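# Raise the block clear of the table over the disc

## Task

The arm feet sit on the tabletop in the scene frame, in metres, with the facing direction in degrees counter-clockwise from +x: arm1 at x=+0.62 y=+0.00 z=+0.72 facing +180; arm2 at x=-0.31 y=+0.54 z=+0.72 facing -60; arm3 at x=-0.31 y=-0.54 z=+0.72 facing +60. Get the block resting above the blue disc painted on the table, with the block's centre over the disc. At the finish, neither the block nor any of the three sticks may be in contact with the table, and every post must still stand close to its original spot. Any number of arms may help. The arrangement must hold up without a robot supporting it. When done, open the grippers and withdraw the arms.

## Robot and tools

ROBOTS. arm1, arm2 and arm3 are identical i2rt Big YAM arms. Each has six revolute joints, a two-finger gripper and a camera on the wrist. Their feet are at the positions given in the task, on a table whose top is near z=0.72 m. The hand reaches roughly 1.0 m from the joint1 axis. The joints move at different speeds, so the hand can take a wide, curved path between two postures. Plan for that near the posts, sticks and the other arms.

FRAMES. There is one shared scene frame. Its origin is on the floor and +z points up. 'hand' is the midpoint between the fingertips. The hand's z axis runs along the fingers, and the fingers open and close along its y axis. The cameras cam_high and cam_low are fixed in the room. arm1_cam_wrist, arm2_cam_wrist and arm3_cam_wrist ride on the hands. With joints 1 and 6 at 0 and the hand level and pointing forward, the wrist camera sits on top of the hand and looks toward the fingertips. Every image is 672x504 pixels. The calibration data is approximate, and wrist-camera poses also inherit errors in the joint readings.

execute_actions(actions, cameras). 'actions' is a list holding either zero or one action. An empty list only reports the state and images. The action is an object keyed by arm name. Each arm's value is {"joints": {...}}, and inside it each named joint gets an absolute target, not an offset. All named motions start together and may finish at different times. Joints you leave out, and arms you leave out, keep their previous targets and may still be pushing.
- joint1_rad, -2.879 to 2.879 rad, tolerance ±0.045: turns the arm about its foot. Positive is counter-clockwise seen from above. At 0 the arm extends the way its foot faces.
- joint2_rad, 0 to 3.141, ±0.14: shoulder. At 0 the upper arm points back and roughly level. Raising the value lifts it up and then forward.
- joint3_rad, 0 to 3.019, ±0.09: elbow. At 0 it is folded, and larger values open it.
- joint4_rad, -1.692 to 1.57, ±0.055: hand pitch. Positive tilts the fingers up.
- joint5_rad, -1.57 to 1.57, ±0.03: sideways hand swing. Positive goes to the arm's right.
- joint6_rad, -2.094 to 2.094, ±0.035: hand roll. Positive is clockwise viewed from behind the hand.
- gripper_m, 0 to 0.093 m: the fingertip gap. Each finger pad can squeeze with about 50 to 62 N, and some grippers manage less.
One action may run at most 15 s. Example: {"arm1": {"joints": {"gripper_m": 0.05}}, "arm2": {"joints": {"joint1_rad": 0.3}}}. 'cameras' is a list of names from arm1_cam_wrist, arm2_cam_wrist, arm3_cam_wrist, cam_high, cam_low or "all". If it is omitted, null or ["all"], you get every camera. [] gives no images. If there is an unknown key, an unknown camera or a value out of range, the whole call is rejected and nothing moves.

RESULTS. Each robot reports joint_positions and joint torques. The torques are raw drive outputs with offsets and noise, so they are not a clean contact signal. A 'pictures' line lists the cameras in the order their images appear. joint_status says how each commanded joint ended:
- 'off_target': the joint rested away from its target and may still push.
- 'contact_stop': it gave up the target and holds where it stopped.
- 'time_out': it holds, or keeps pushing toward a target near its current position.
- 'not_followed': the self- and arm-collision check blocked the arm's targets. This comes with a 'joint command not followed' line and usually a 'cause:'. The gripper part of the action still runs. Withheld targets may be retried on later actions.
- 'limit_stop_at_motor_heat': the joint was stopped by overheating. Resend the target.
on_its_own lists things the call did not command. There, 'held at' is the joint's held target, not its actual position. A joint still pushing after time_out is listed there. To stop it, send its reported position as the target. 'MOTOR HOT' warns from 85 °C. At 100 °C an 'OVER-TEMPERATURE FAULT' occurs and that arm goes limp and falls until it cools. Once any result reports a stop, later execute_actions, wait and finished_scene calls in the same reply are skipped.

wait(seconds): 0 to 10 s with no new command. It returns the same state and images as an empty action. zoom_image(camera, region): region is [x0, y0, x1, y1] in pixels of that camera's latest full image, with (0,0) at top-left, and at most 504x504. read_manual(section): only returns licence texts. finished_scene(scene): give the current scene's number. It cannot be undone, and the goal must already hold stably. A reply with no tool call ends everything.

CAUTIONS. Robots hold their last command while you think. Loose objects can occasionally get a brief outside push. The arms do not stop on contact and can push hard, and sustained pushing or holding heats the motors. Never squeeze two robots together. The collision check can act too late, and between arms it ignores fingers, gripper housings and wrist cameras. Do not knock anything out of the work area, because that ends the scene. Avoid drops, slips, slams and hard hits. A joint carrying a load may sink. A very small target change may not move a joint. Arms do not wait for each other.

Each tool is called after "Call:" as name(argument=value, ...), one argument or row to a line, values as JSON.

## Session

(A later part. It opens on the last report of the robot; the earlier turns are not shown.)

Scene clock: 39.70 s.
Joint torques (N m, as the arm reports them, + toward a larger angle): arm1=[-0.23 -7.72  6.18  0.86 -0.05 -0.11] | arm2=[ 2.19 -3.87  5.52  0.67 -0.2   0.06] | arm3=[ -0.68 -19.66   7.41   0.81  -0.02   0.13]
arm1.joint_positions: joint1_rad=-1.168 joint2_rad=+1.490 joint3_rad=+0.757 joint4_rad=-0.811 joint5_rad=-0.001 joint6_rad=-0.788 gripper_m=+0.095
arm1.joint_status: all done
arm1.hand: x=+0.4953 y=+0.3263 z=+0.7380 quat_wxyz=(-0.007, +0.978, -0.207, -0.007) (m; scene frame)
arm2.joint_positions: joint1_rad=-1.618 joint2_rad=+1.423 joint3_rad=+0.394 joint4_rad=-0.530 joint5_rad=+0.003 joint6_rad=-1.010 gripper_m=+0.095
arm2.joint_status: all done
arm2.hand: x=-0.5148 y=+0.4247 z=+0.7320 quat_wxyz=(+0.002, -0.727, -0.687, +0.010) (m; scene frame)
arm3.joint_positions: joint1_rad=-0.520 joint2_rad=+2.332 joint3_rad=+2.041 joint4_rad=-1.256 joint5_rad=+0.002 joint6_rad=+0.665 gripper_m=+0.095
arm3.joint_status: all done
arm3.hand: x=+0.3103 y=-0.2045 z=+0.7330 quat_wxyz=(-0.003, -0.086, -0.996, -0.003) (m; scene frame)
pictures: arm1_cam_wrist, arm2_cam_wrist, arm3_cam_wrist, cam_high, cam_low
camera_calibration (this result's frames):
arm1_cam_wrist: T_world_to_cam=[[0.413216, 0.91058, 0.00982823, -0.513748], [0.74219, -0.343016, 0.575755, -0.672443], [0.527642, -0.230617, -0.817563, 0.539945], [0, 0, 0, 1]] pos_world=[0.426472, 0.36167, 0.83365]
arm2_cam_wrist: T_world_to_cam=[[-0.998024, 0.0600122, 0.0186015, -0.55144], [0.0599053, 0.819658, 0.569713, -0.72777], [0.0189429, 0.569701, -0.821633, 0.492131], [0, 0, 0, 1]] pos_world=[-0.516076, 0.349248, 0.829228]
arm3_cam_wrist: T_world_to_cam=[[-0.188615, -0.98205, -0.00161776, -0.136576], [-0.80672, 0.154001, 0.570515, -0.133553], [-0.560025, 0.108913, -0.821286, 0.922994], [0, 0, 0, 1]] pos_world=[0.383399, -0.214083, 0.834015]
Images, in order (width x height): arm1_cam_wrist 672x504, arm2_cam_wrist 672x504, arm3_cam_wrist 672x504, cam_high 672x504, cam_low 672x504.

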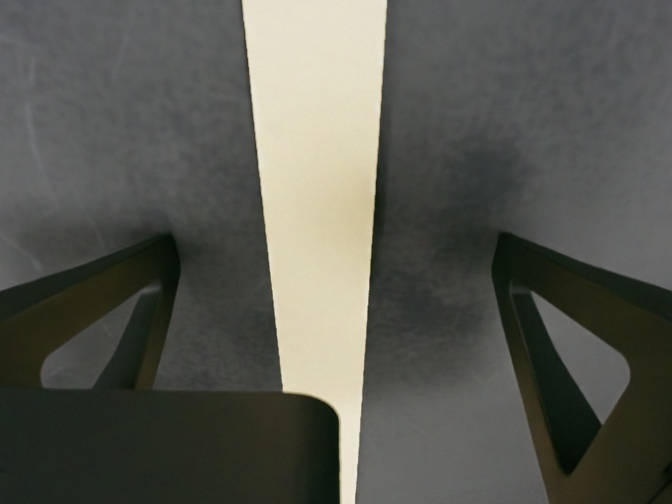

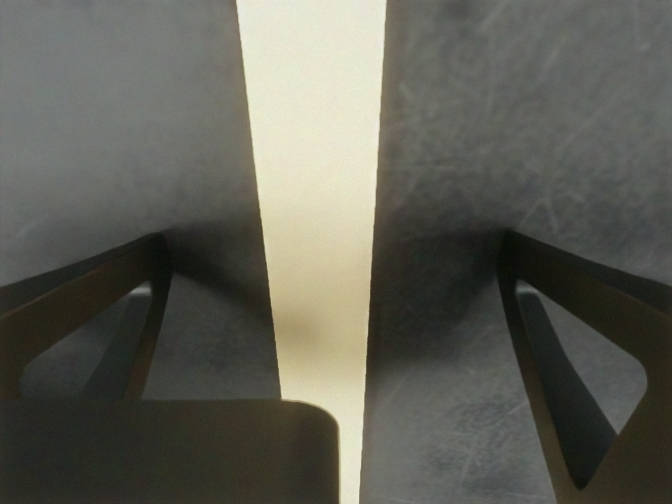

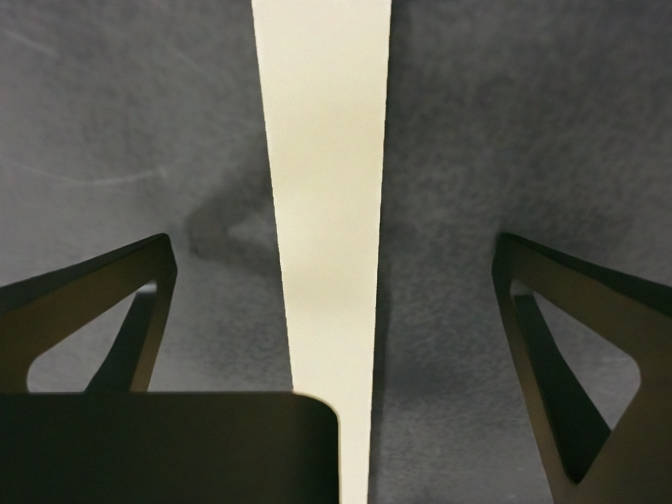

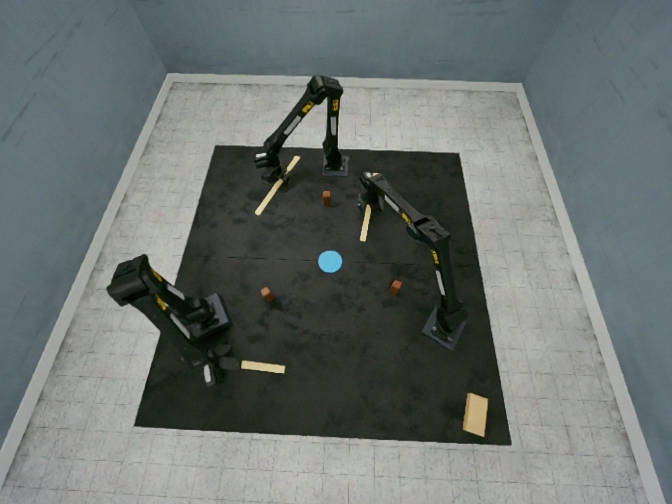

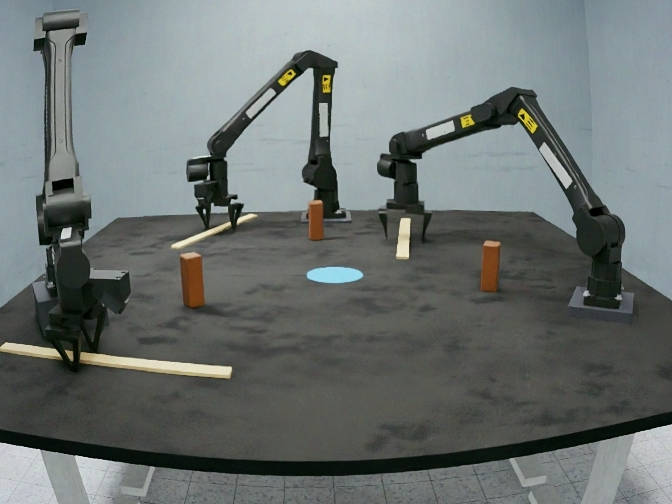

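Call:
execute_actions(
  actions=[
    {"arm1": {"joints": {"gripper_m": 0.015}}, "arm2": {"joints": {"gripper_m": 0.015}}, "arm3": {"joints": {"joint2_rad": 2.367}}},
  ],
)

Scene clock: 42.03 s.
Joint torques (N m, as the arm reports them, + toward a larger angle): arm1=[-0.28 -7.71  6.33  0.82 -0.08 -0.11] | arm2=[ 2.95 -5.11  5.1   0.3  -0.26  0.02] | arm3=[ -0.36 -18.91   7.41   0.74  -0.03   0.14]
arm1.joint_positions: joint1_rad=-1.168 joint2_rad=+1.491 joint3_rad=+0.756 joint4_rad=-0.810 joint5_rad=+0.000 joint6_rad=-0.789 gripper_m=+0.028
arm1.joint_status: gripper_m off_target (ended at +0.028, target +0.015)
arm1.hand: x=+0.4954 y=+0.3261 z=+0.7374 quat_wxyz=(-0.007, +0.978, -0.206, -0.007) (m; scene frame)
arm2.joint_positions: joint1_rad=-1.618 joint2_rad=+1.430 joint3_rad=+0.399 joint4_rad=-0.522 joint5_rad=+0.004 joint6_rad=-1.009 gripper_m=+0.027
arm2.joint_status: gripper_m off_target (ended at +0.027, target +0.015)
arm2.hand: x=-0.5179 y=+0.4232 z=+0.7316 quat_wxyz=(+0.003, -0.727, -0.686, +0.014) (m; scene frame)
arm3.joint_positions: joint1_rad=-0.520 joint2_rad=+2.338 joint3_rad=+2.041 joint4_rad=-1.255 joint5_rad=+0.002 joint6_rad=+0.665 gripper_m=+0.095
arm3.joint_status: all done
arm3.hand: x=+0.3097 y=-0.2048 z=+0.7285 quat_wxyz=(+0.000, -0.086, -0.996, -0.002) (m; scene frame)
pictures: arm1_cam_wrist, arm2_cam_wrist, arm3_cam_wrist, cam_high, cam_low
camera_calibration (this result's frames):
arm1_cam_wrist: T_world_to_cam=[[0.412872, 0.910733, 0.0101057, -0.51373], [0.74211, -0.342819, 0.575975, -0.672457], [0.528024, -0.230305, -0.817405, 0.538965], [0, 0, 0, 1]] pos_world=[0.426555, 0.361466, 0.833062]
arm2_cam_wrist: T_world_to_cam=[[-0.997868, 0.0604948, 0.0244813, -0.558857], [0.0636928, 0.821037, 0.56731, -0.722939], [0.0142193, 0.56766, -0.82314, 0.492269], [0, 0, 0, 1]] pos_world=[-0.518619, 0.347926, 0.829019]
arm3_cam_wrist: T_world_to_cam=[[-0.188588, -0.982055, 0.00175208, -0.139429], [-0.804032, 0.155425, 0.573912, -0.134471], [-0.563886, 0.106824, -0.818915, 0.918129], [0, 0, 0, 1]] pos_world=[0.383306, -0.214105, 0.829289]
Images, in order (width x height): arm1_cam_wrist 672x504, arm2_cam_wrist 672x504, arm3_cam_wrist 672x504, cam_high 672x504, cam_low 672x504.

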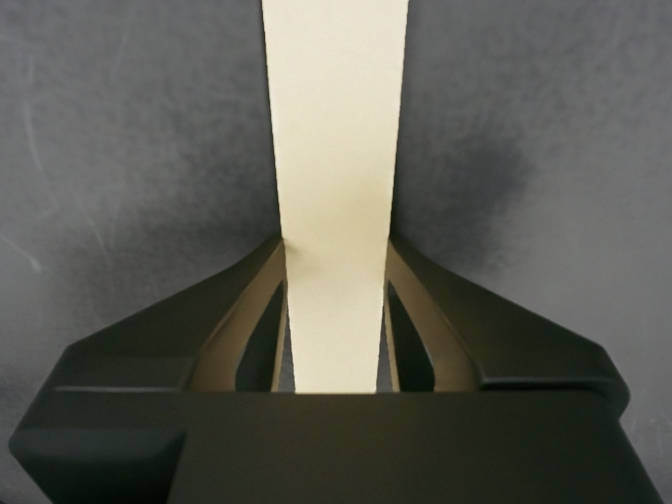

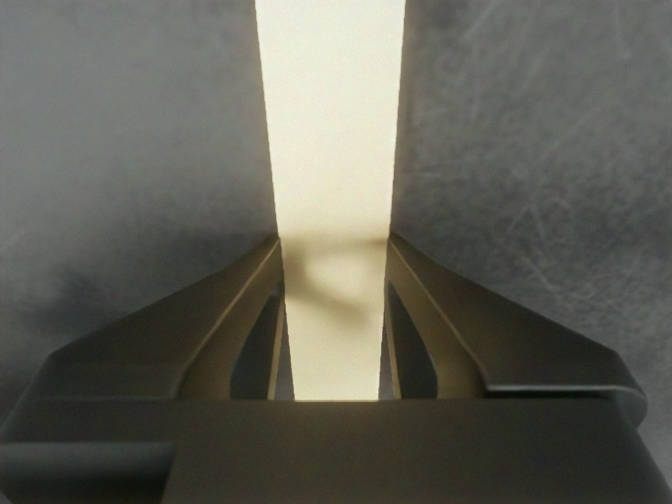

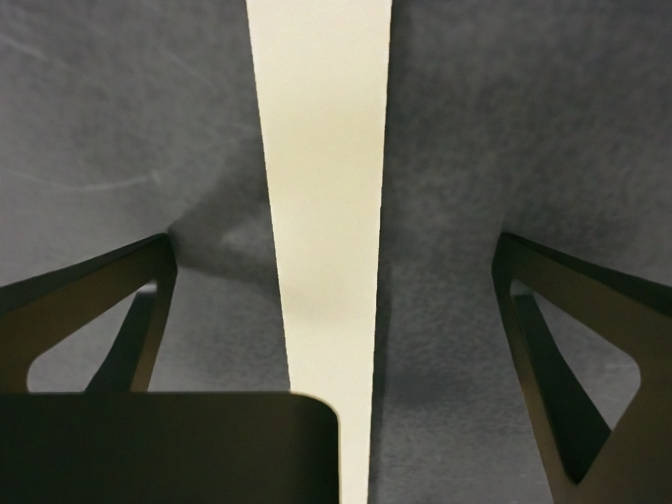

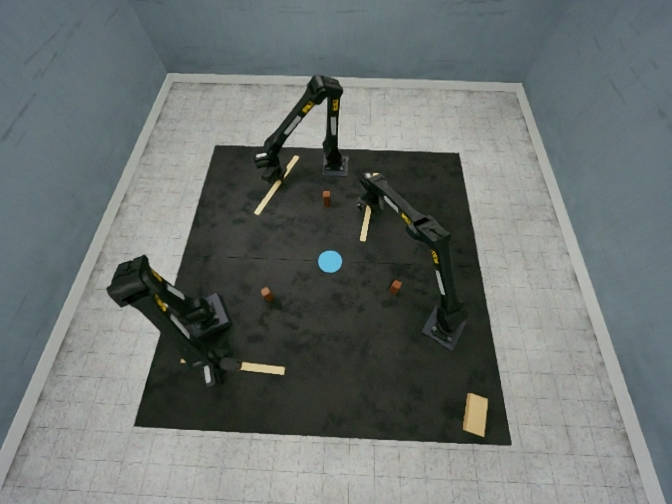

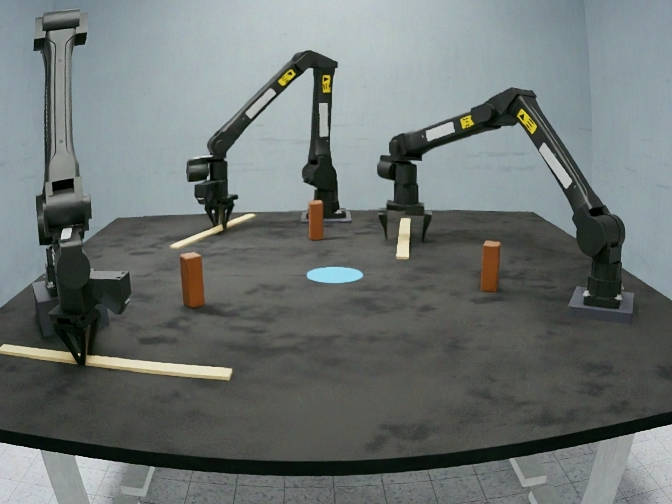

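Call:
execute_actions(
  actions=[
    {"arm1": {"joints": {"joint2_rad": 1.281, "joint3_rad": 0.945, "joint4_rad": -1.235}}, "arm2": {"joints": {"joint2_rad": 1.33, "joint3_rad": 0.814, "joint4_rad": -1.055}}, "arm3": {"joints": {"gripper_m": 0.015}}},
  ],
)

Scene clock: 50.77 s.
Joint torques (N m, as the arm reports them, + toward a larger angle): arm1=[-0.32 -7.15 11.61 -0.16 -0.07 -0.11] | arm2=[ 2.47 -9.42 10.41 -0.61 -0.18 -0.02] | arm3=[ -0.44 -19.03   7.46   0.64  -0.01   0.13]
arm1.joint_positions: joint1_rad=-1.168 joint2_rad=+1.268 joint3_rad=+0.931 joint4_rad=-1.221 joint5_rad=+0.000 joint6_rad=-0.789 gripper_m=+0.028
arm1.joint_status: all done
arm1.hand: x=+0.4997 y=+0.3162 z=+0.8659 quat_wxyz=(-0.001, +0.978, -0.206, -0.003) (m; scene frame)
arm2.joint_positions: joint1_rad=-1.618 joint2_rad=+1.331 joint3_rad=+0.787 joint4_rad=-1.043 joint5_rad=+0.003 joint6_rad=-1.009 gripper_m=+0.027
arm2.joint_status: all done
arm2.hand: x=-0.5909 y=+0.3834 z=+0.8622 quat_wxyz=(-0.002, -0.727, -0.687, -0.002) (m; scene frame)
arm3.joint_positions: joint1_rad=-0.520 joint2_rad=+2.339 joint3_rad=+2.041 joint4_rad=-1.254 joint5_rad=+0.002 joint6_rad=+0.667 gripper_m=+0.028
arm3.joint_status: gripper_m off_target (ended at +0.028, target +0.015)
arm3.hand: x=+0.3098 y=-0.2047 z=+0.7283 quat_wxyz=(+0.000, -0.087, -0.996, -0.002) (m; scene frame)
pictures: arm1_cam_wrist, arm2_cam_wrist, arm3_cam_wrist, cam_high, cam_low
camera_calibration (this result's frames):
arm1_cam_wrist: T_world_to_cam=[[0.412805, 0.91082, 0.000187719, -0.499153], [0.739195, -0.335141, 0.584185, -0.761118], [0.53215, -0.241015, -0.811621, 0.635816], [0, 0, 0, 1]] pos_world=[0.430317, 0.352798, 0.960769]
arm2_cam_wrist: T_world_to_cam=[[-0.99818, 0.0601741, -0.00396161, -0.608064], [0.0466558, 0.812219, 0.581484, -0.778616], [0.038208, 0.580241, -0.813548, 0.624422], [0, 0, 0, 1]] pos_world=[-0.594488, 0.306681, 0.958341]
arm3_cam_wrist: T_world_to_cam=[[-0.190087, -0.981767, 0.00121477, -0.138377], [-0.80388, 0.156355, 0.573873, -0.134101], [-0.5636, 0.108109, -0.818943, 0.918148], [0, 0, 0, 1]] pos_world=[0.383363, -0.214147, 0.829036]
Images, in order (width x height): arm1_cam_wrist 672x504, arm2_cam_wrist 672x504, arm3_cam_wrist 672x504, cam_high 672x504, cam_low 672x504.

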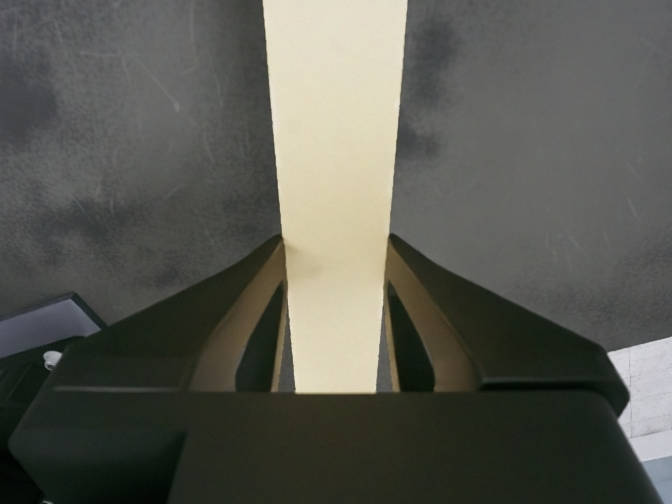

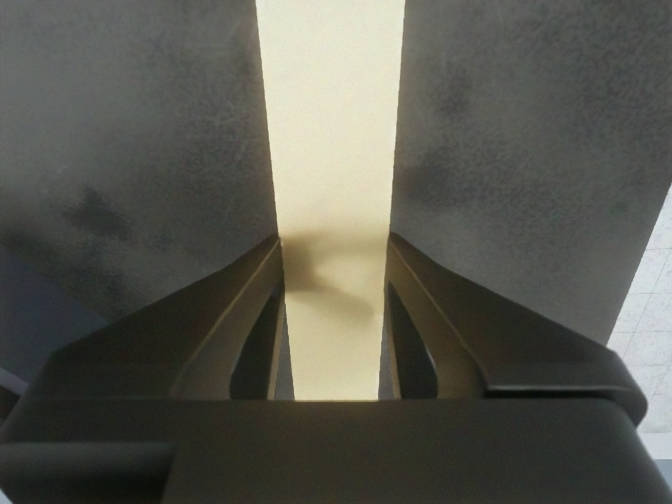

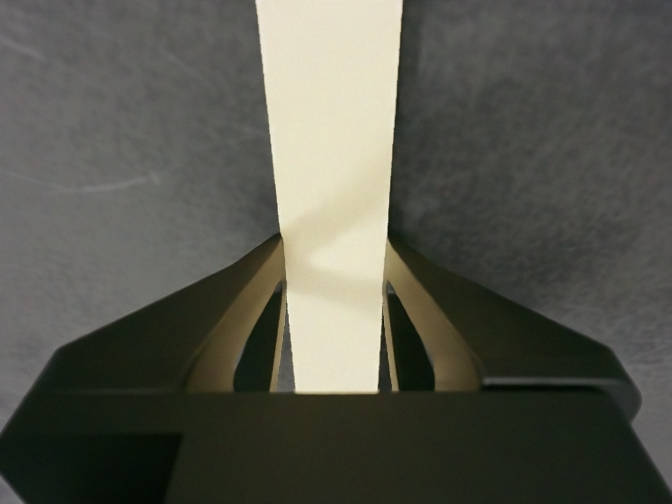

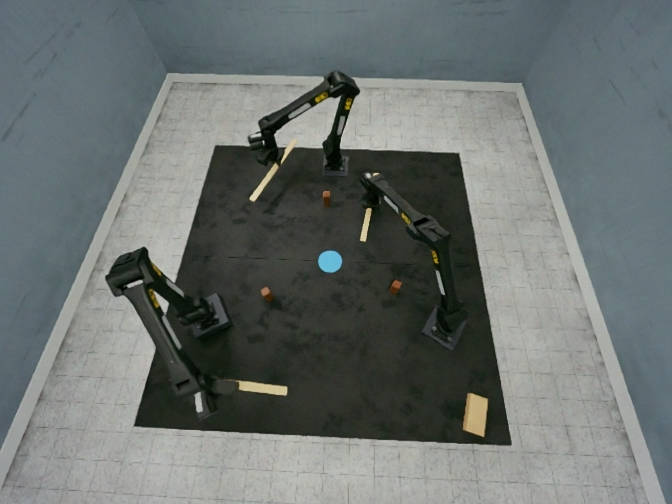

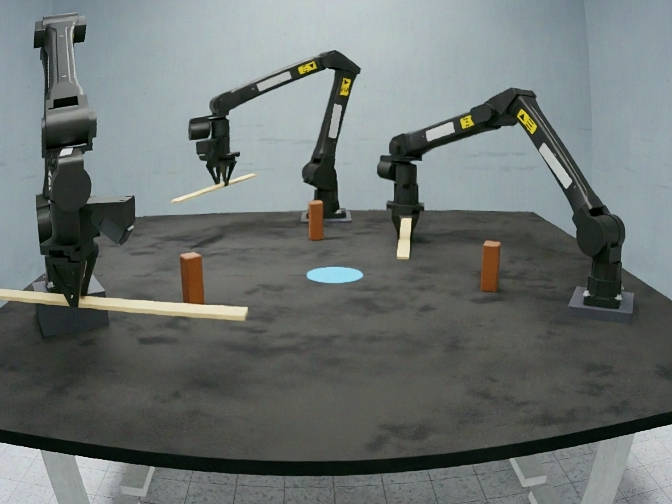

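Call:
execute_actions(
  actions=[
    {"arm1": {"joints": {"joint1_rad": -0.054, "joint2_rad": 1.184, "joint3_rad": 0.905, "joint4_rad": -1.048, "joint6_rad": -0.091}}, "arm2": {"joints": {"joint1_rad": -0.143, "joint2_rad": 1.259, "joint4_rad": -0.851, "joint6_rad": -0.098}}, "arm3": {"joints": {"joint1_rad": -0.30, "joint2_rad": 1.179, "joint3_rad": 0.94, "joint4_rad": -1.10}}},
  ],
)

Scene clock: 55.47 s.
Joint torques (N m, as the arm reports them, + toward a larger angle): arm1=[ 0.72 -7.16 10.46  1.31 -0.02  0.08] | arm2=[ 1.22 -9.5  11.3   0.81 -0.03  0.05] | arm3=[ 0.13 -8.1   8.24  0.73  0.07  0.09]
arm1.joint_positions: joint1_rad=-0.059 joint2_rad=+1.180 joint3_rad=+0.910 joint4_rad=-1.060 joint5_rad=+0.000 joint6_rad=-0.101 gripper_m=+0.028
arm1.joint_status: all done
arm1.hand: x=+0.2546 y=+0.0371 z=+0.8944 quat_wxyz=(-0.008, +0.993, +0.002, -0.120) (m; scene frame)
arm2.joint_positions: joint1_rad=-0.143 joint2_rad=+1.259 joint3_rad=+0.787 joint4_rad=-0.860 joint5_rad=-0.001 joint6_rad=-0.107 gripper_m=+0.027
arm2.joint_status: all done
arm2.hand: x=-0.1632 y=+0.1994 z=+0.8893 quat_wxyz=(-0.096, -0.499, -0.858, +0.076) (m; scene frame)
arm3.joint_positions: joint1_rad=-0.308 joint2_rad=+1.203 joint3_rad=+0.931 joint4_rad=-1.102 joint5_rad=+0.000 joint6_rad=+0.668 gripper_m=+0.028
arm3.joint_status: all done
arm3.hand: x=-0.0290 y=-0.3005 z=+0.9008 quat_wxyz=(-0.068, +0.018, -0.996, -0.061) (m; scene frame)
pictures: arm1_cam_wrist, arm2_cam_wrist, arm3_cam_wrist, cam_high, cam_low
camera_calibration (this result's frames):
arm1_cam_wrist: T_world_to_cam=[[0.00730244, 0.999889, 0.0130176, -0.0553149], [0.925101, -0.0116975, 0.379541, -0.566457], [0.379651, 0.00927102, -0.925083, 0.853087], [0, 0, 0, 1]] pos_world=[0.200558, 0.0407736, 1.00489]
arm2_cam_wrist: T_world_to_cam=[[-0.872304, -0.487654, 0.0357654, -0.0755053], [-0.44225, 0.818054, 0.3677, -0.555718], [-0.208568, 0.304929, -0.929257, 0.854417], [0, 0, 0, 1]] pos_world=[-0.133426, 0.157251, 1.00101]
arm3_cam_wrist: T_world_to_cam=[[0.025903, -0.992971, -0.11549, -0.18899], [-0.887584, -0.0759964, 0.454334, -0.455021], [-0.459917, 0.0907385, -0.883314, 0.934588], [0, 0, 0, 1]] pos_world=[0.0308592, -0.307045, 1.01044]
Images, in order (width x height): arm1_cam_wrist 672x504, arm2_cam_wrist 672x504, arm3_cam_wrist 672x504, cam_high 672x504, cam_low 672x504.

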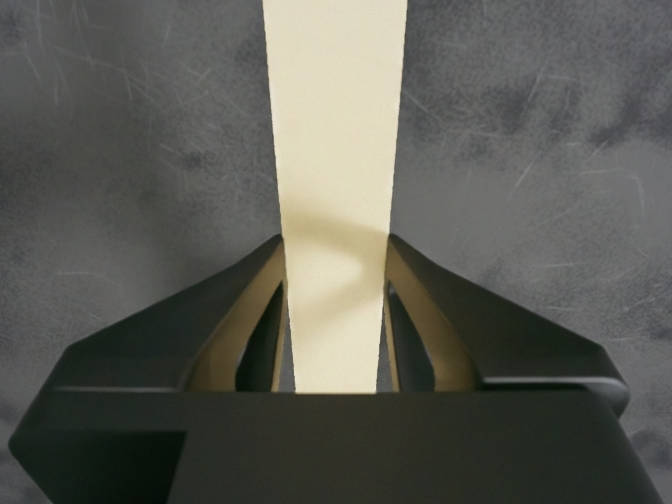

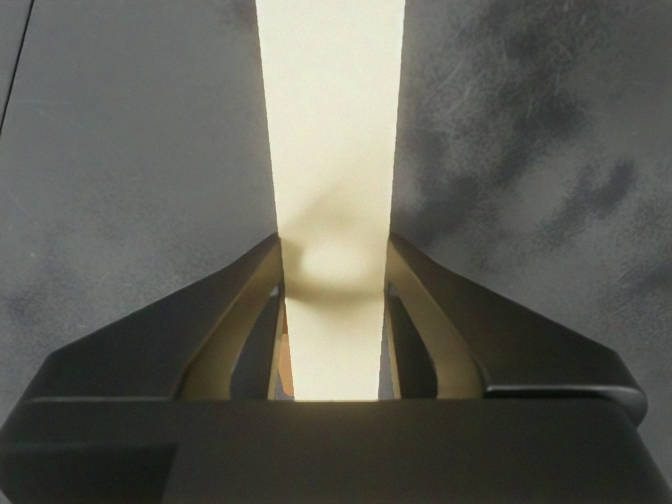

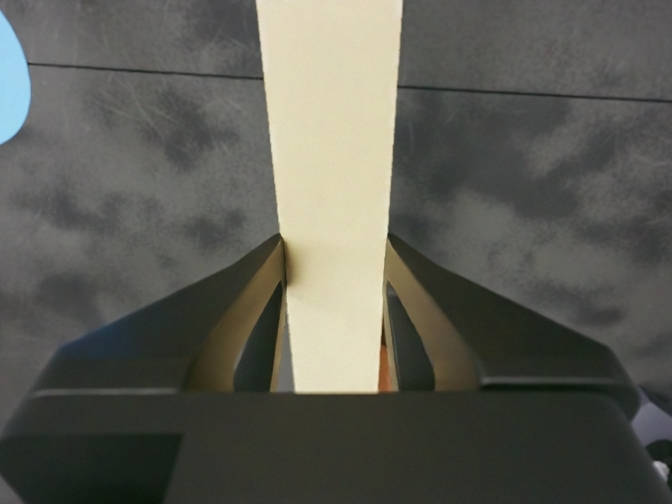

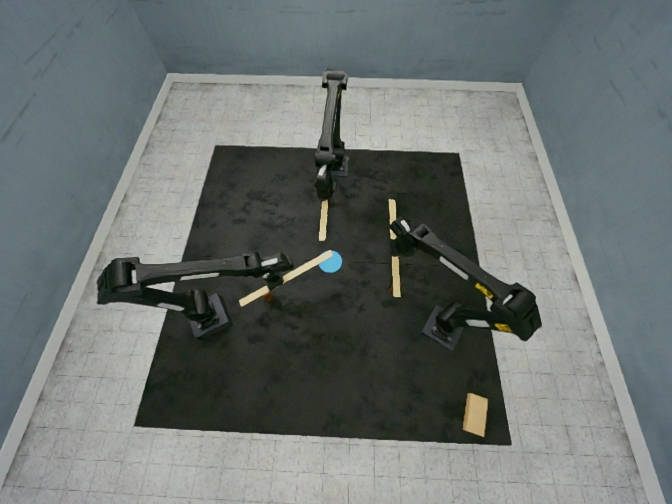

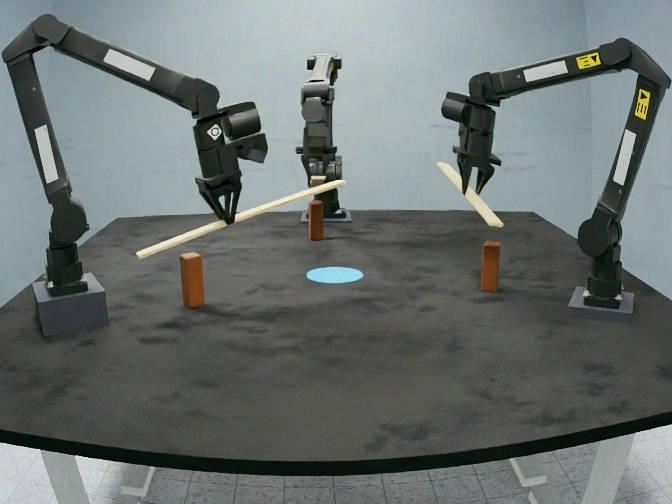

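Call:
zoom_image(
  camera="arm2_cam_wrist",
  region=[250, 280, 420, 410],
)

Call:
zoom_image(
  camera="arm1_cam_wrist",
  region=[250, 280, 420, 410],
)

Call:
zoom_image(
  camera="cam_high",
  region=[230, 180, 410, 320],
)

Call:
zoom_image(
  camera="cam_low",
  region=[120, 150, 370, 320],
)

Region (250, 280, 420, 410) of arm2_cam_wrist's 672x504 image, scaled by 2.965, with more detail than that image has; it fills the top 385 rows of this view, and the rest is white.

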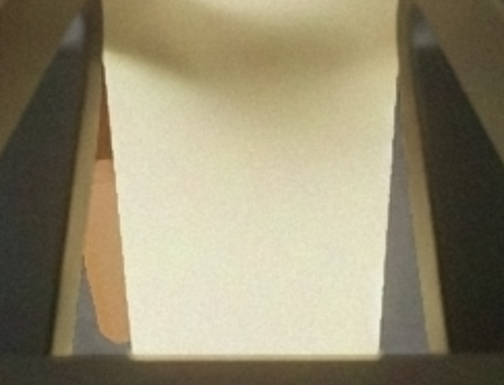

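Region (250, 280, 420, 410) of arm1_cam_wrist's 672x504 image, scaled by 2.965, with more detail than that image has; it fills the top 385 rows of this view, and the rest is white.

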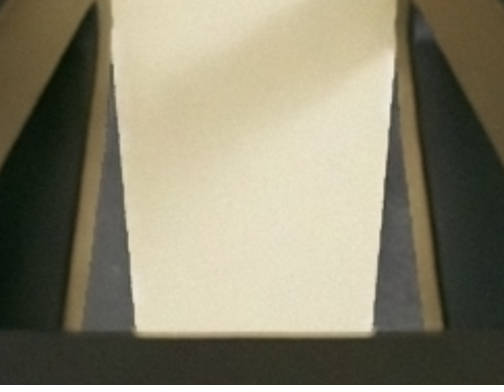

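Region (230, 180, 410, 320) of cam_high's 672x504 image, scaled by 2.800, with more detail than that image has.

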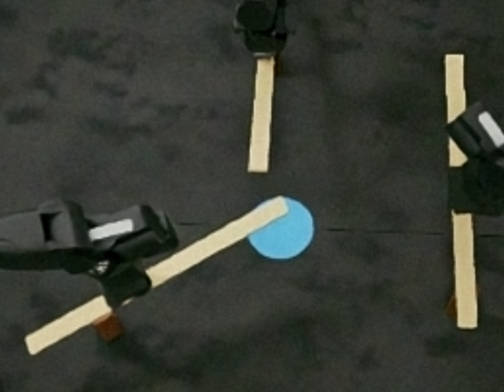

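Region (120, 150, 370, 320) of cam_low's 672x504 image, scaled by 2.016, with more detail than that image has; it fills the top 343 rows of this view, and the rest is white.

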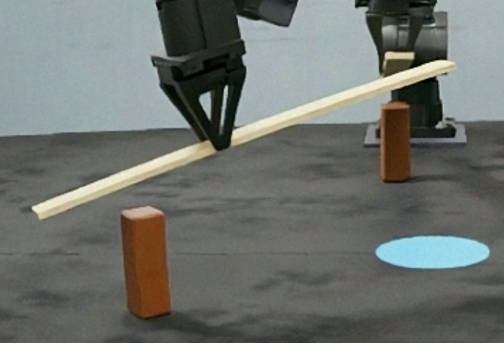

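Call:
execute_actions(
  actions=[
    {"arm2": {"joints": {"joint1_rad": -0.108, "joint6_rad": -0.070}}, "arm3": {"joints": {"joint1_rad": -0.039, "joint3_rad": 0.880, "joint4_rad": -1.011, "joint6_rad": -0.079}}},
  ],
)

Scene clock: 61.07 s.
Joint torques (N m, as the arm reports them, + toward a larger angle): arm1=[ 0.81 -7.1  10.46  1.32 -0.02  0.09] | arm2=[ 2.2  -9.52 11.23  0.81 -0.03  0.05] | arm3=[-1.18 -7.72  7.92  1.29  0.02 -0.18]
arm1.joint_positions: joint1_rad=-0.059 joint2_rad=+1.180 joint3_rad=+0.910 joint4_rad=-1.060 joint5_rad=+0.000 joint6_rad=-0.101 gripper_m=+0.028
arm1.joint_status: not commanded
arm1.hand: x=+0.2546 y=+0.0371 z=+0.8944 quat_wxyz=(-0.008, +0.993, +0.002, -0.120) (m; scene frame)
arm2.joint_positions: joint1_rad=-0.112 joint2_rad=+1.259 joint3_rad=+0.787 joint4_rad=-0.860 joint5_rad=-0.001 joint6_rad=-0.079 gripper_m=+0.027
arm2.joint_status: all done
arm2.hand: x=-0.1529 y=+0.2040 z=+0.8892 quat_wxyz=(-0.098, -0.498, -0.859, +0.073) (m; scene frame)
arm3.joint_positions: joint1_rad=-0.032 joint2_rad=+1.202 joint3_rad=+0.875 joint4_rad=-1.025 joint5_rad=+0.000 joint6_rad=-0.064 gripper_m=+0.028
arm3.joint_status: all done
arm3.hand: x=-0.1051 y=-0.2346 z=+0.8829 quat_wxyz=(-0.091, +0.496, -0.862, -0.051) (m; scene frame)
pictures: arm1_cam_wrist, arm2_cam_wrist, arm3_cam_wrist, cam_high, cam_low
camera_calibration (this result's frames):
arm1_cam_wrist: T_world_to_cam=[[0.00767296, 0.999887, 0.0129269, -0.055328], [0.925099, -0.0120058, 0.379537, -0.566441], [0.37965, 0.00904645, -0.925086, 0.853098], [0, 0, 0, 1]] pos_world=[0.20056, 0.0408037, 1.00489]
arm2_cam_wrist: T_world_to_cam=[[-0.870971, -0.49047, 0.0291267, -0.0576203], [-0.447029, 0.815641, 0.367281, -0.554785], [-0.203897, 0.30687, -0.929654, 0.85572], [0, 0, 0, 1]] pos_world=[-0.123712, 0.161649, 1.00096]
arm3_cam_wrist: T_world_to_cam=[[0.855073, -0.518495, 0.00368193, -0.0304611], [-0.478158, -0.785765, 0.39235, -0.578192], [-0.200538, -0.337248, -0.919809, 0.836924], [0, 0, 0, 1]] pos_world=[-0.0825857, -0.187866, 0.996776]
Images, in order (width x height): arm1_cam_wrist 672x504, arm2_cam_wrist 672x504, arm3_cam_wrist 672x504, cam_high 672x504, cam_low 672x504.

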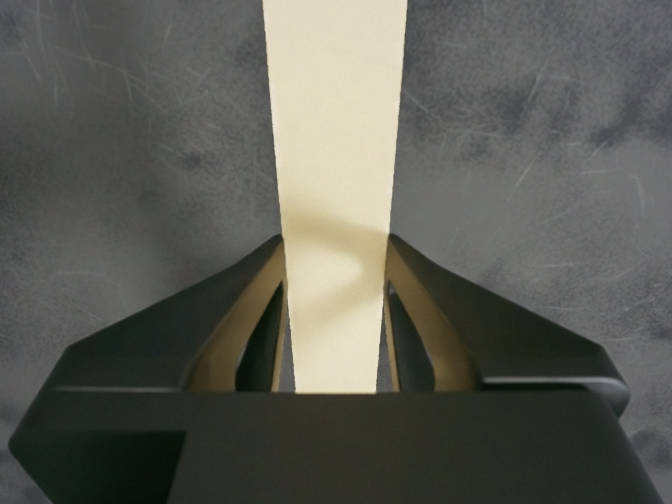

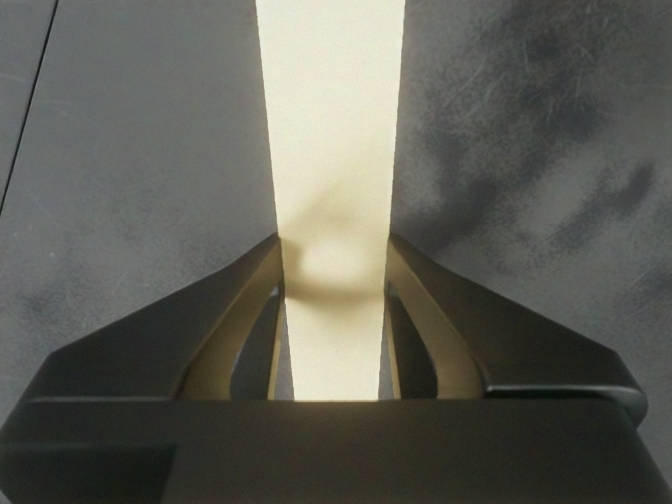

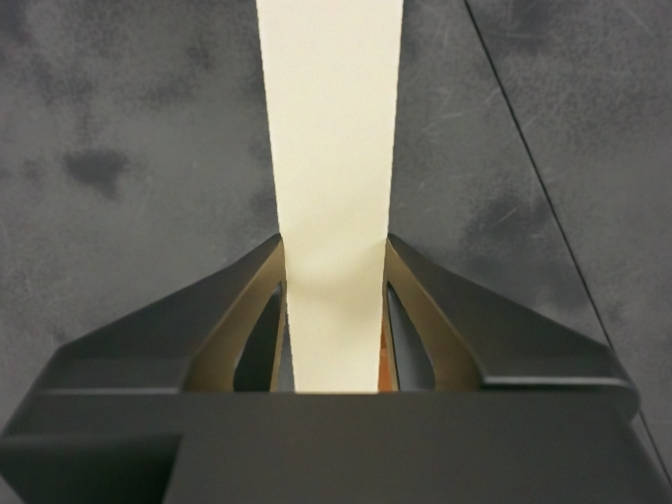

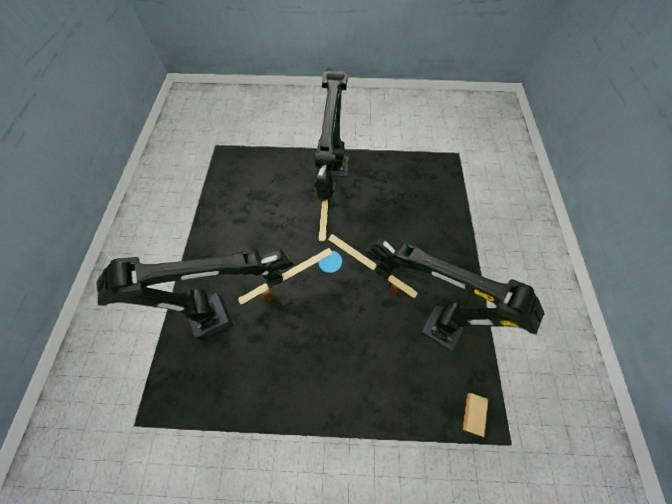

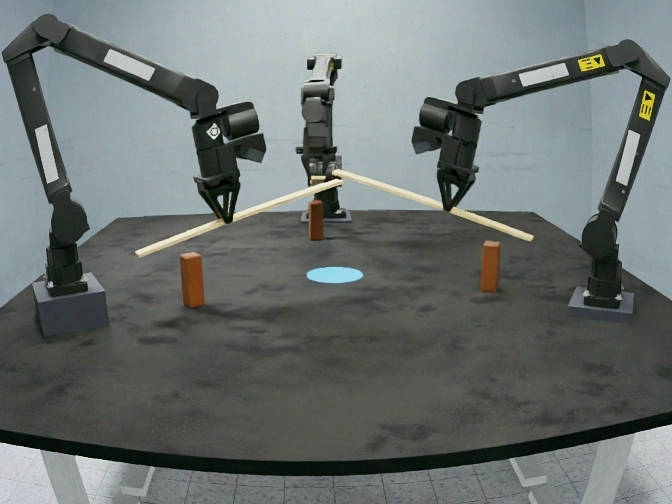

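Call:
execute_actions(
  actions=[],
)

Scene clock: 65.03 s.
Joint torques (N m, as the arm reports them, + toward a larger angle): arm1=[ 0.82 -7.12 10.45  1.32 -0.02  0.09] | arm2=[ 2.22 -9.19 11.28  0.94 -0.04  0.06] | arm3=[-0.85 -7.77  7.91  1.32  0.01 -0.18]
arm1.joint_positions: joint1_rad=-0.059 joint2_rad=+1.180 joint3_rad=+0.910 joint4_rad=-1.060 joint5_rad=+0.000 joint6_rad=-0.101 gripper_m=+0.028
arm1.joint_status: not commanded
arm1.hand: x=+0.2546 y=+0.0371 z=+0.8944 quat_wxyz=(-0.008, +0.993, +0.002, -0.120) (m; scene frame)
arm2.joint_positions: joint1_rad=-0.112 joint2_rad=+1.259 joint3_rad=+0.787 joint4_rad=-0.860 joint5_rad=-0.001 joint6_rad=-0.079 gripper_m=+0.027
arm2.joint_status: all done
arm2.hand: x=-0.1529 y=+0.2040 z=+0.8892 quat_wxyz=(-0.098, -0.498, -0.859, +0.073) (m; scene frame)
arm3.joint_positions: joint1_rad=-0.032 joint2_rad=+1.202 joint3_rad=+0.875 joint4_rad=-1.025 joint5_rad=+0.000 joint6_rad=-0.065 gripper_m=+0.028
arm3.joint_status: all done
arm3.hand: x=-0.1051 y=-0.2346 z=+0.8829 quat_wxyz=(-0.091, +0.496, -0.862, -0.051) (m; scene frame)
pictures: arm1_cam_wrist, arm2_cam_wrist, arm3_cam_wrist, cam_high, cam_low
camera_calibration (this result's frames):
arm1_cam_wrist: T_world_to_cam=[[0.00767296, 0.999887, 0.0129269, -0.055328], [0.925099, -0.0120058, 0.379537, -0.566441], [0.37965, 0.00904645, -0.925086, 0.853098], [0, 0, 0, 1]] pos_world=[0.20056, 0.0408037, 1.00489]
arm2_cam_wrist: T_world_to_cam=[[-0.870971, -0.49047, 0.0291267, -0.0576203], [-0.447029, 0.815641, 0.367281, -0.554785], [-0.203897, 0.30687, -0.929654, 0.85572], [0, 0, 0, 1]] pos_world=[-0.123712, 0.161649, 1.00096]
arm3_cam_wrist: T_world_to_cam=[[0.855266, -0.518176, 0.00376088, -0.0304356], [-0.477892, -0.785928, 0.392349, -0.578202], [-0.20035, -0.33736, -0.919809, 0.836917], [0, 0, 0, 1]] pos_world=[-0.0826108, -0.187853, 0.996775]
Images, in order (width x height): arm1_cam_wrist 672x504, arm2_cam_wrist 672x504, arm3_cam_wrist 672x504, cam_high 672x504, cam_low 672x504.

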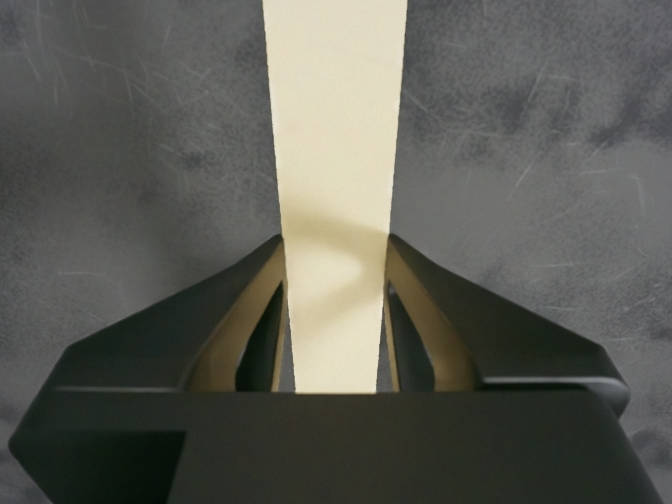

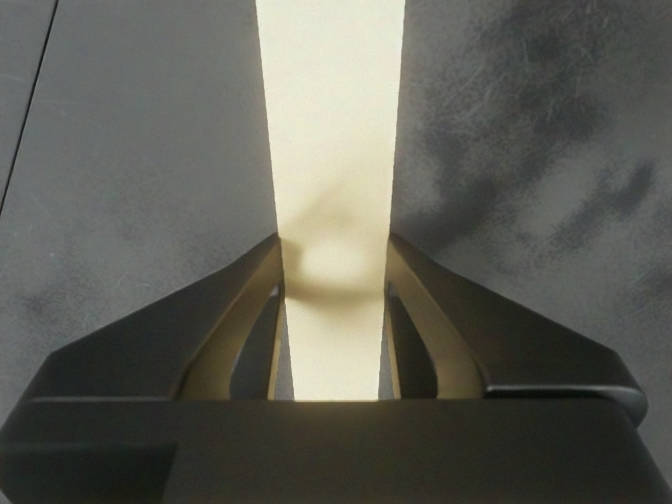

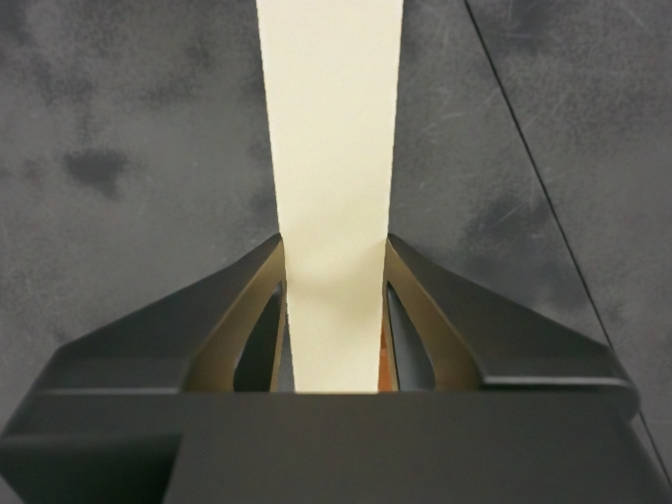

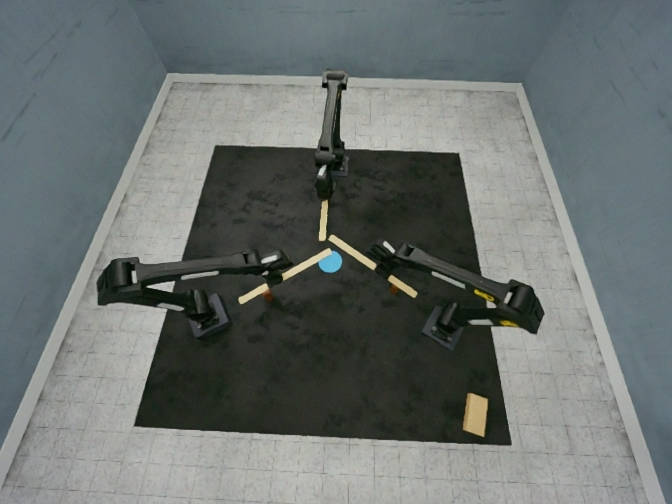

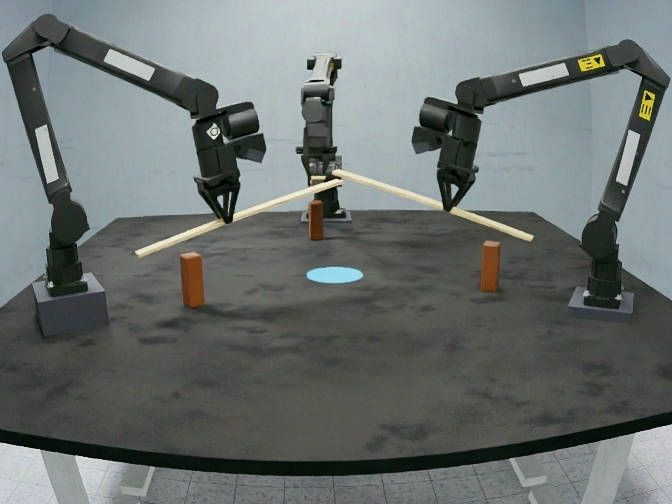

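Call:
zoom_image(
  camera="arm3_cam_wrist",
  region=[250, 280, 420, 410],
)

Call:
zoom_image(
  camera="cam_high",
  region=[230, 180, 430, 320],
)

Region (250, 280, 420, 410) of arm3_cam_wrist's 672x504 image, scaled by 2.965, with more detail than that image has; it fills the top 385 rows of this view, and the rest is white.

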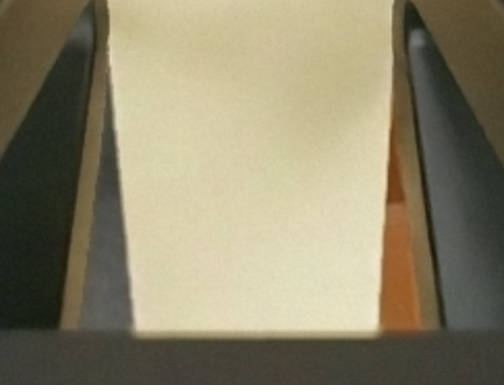

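Region (230, 180, 430, 320) of cam_high's 672x504 image, scaled by 2.520, with more detail than that image has; it fills the top 353 rows of this view, and the rest is white.

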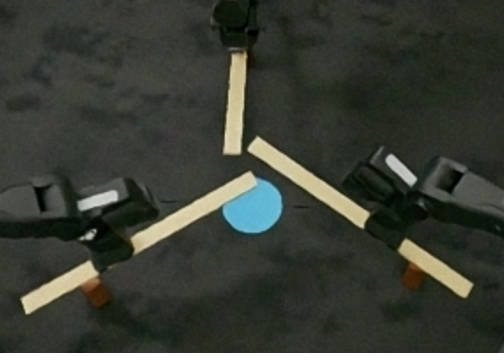

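Call:
execute_actions(
  actions=[
    {"arm3": {"joints": {"joint1_rad": -0.067, "joint6_rad": -0.104}}},
  ],
  cameras=["arm3_cam_wrist", "cam_high", "cam_low"],
)

Scene clock: 66.63 s.
Joint torques (N m, as the arm reports them, + toward a larger angle): arm1=[ 0.79 -7.17 10.47  1.31 -0.02  0.09] | arm2=[ 2.48 -9.38 11.14  0.72 -0.03  0.08] | arm3=[-0.71 -7.74  7.93  1.29  0.02 -0.18]
arm1.joint_positions: joint1_rad=-0.059 joint2_rad=+1.180 joint3_rad=+0.910 joint4_rad=-1.060 joint5_rad=+0.000 joint6_rad=-0.101 gripper_m=+0.028
arm1.joint_status: not commanded
arm1.hand: x=+0.2546 y=+0.0371 z=+0.8944 quat_wxyz=(-0.008, +0.993, +0.002, -0.120) (m; scene frame)
arm2.joint_positions: joint1_rad=-0.112 joint2_rad=+1.259 joint3_rad=+0.787 joint4_rad=-0.860 joint5_rad=-0.001 joint6_rad=-0.079 gripper_m=+0.027
arm2.joint_status: not commanded
arm2.hand: x=-0.1529 y=+0.2040 z=+0.8892 quat_wxyz=(-0.098, -0.498, -0.859, +0.073) (m; scene frame)
arm3.joint_positions: joint1_rad=-0.063 joint2_rad=+1.202 joint3_rad=+0.875 joint4_rad=-1.025 joint5_rad=+0.000 joint6_rad=-0.089 gripper_m=+0.028
arm3.joint_status: all done
arm3.hand: x=-0.0957 y=-0.2411 z=+0.8828 quat_wxyz=(-0.092, +0.493, -0.864, -0.048) (m; scene frame)
pictures: arm3_cam_wrist, cam_high, cam_low
camera_calibration (this result's frames):
arm3_cam_wrist: T_world_to_cam=[[0.851385, -0.524462, 0.00913685, -0.0484209], [-0.485402, -0.781136, 0.392698, -0.578654], [-0.198818, -0.338772, -0.919622, 0.836122], [0, 0, 0, 1]] pos_world=[-0.0734189, -0.194147, 0.996594]
Images, in order (width x height): arm3_cam_wrist 672x504, cam_high 672x504, cam_low 672x504.

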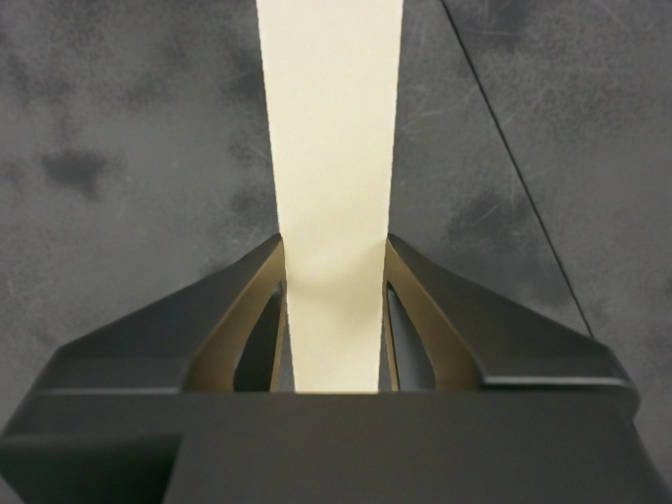

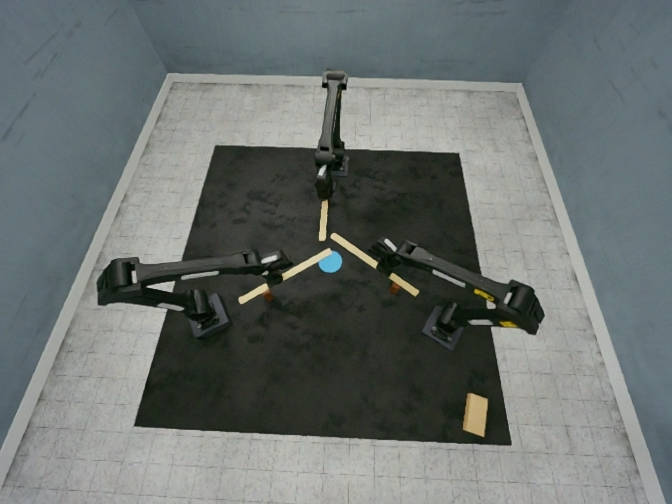

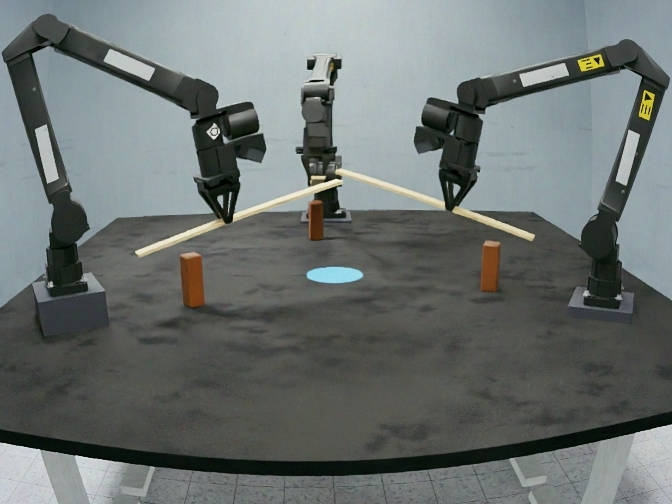

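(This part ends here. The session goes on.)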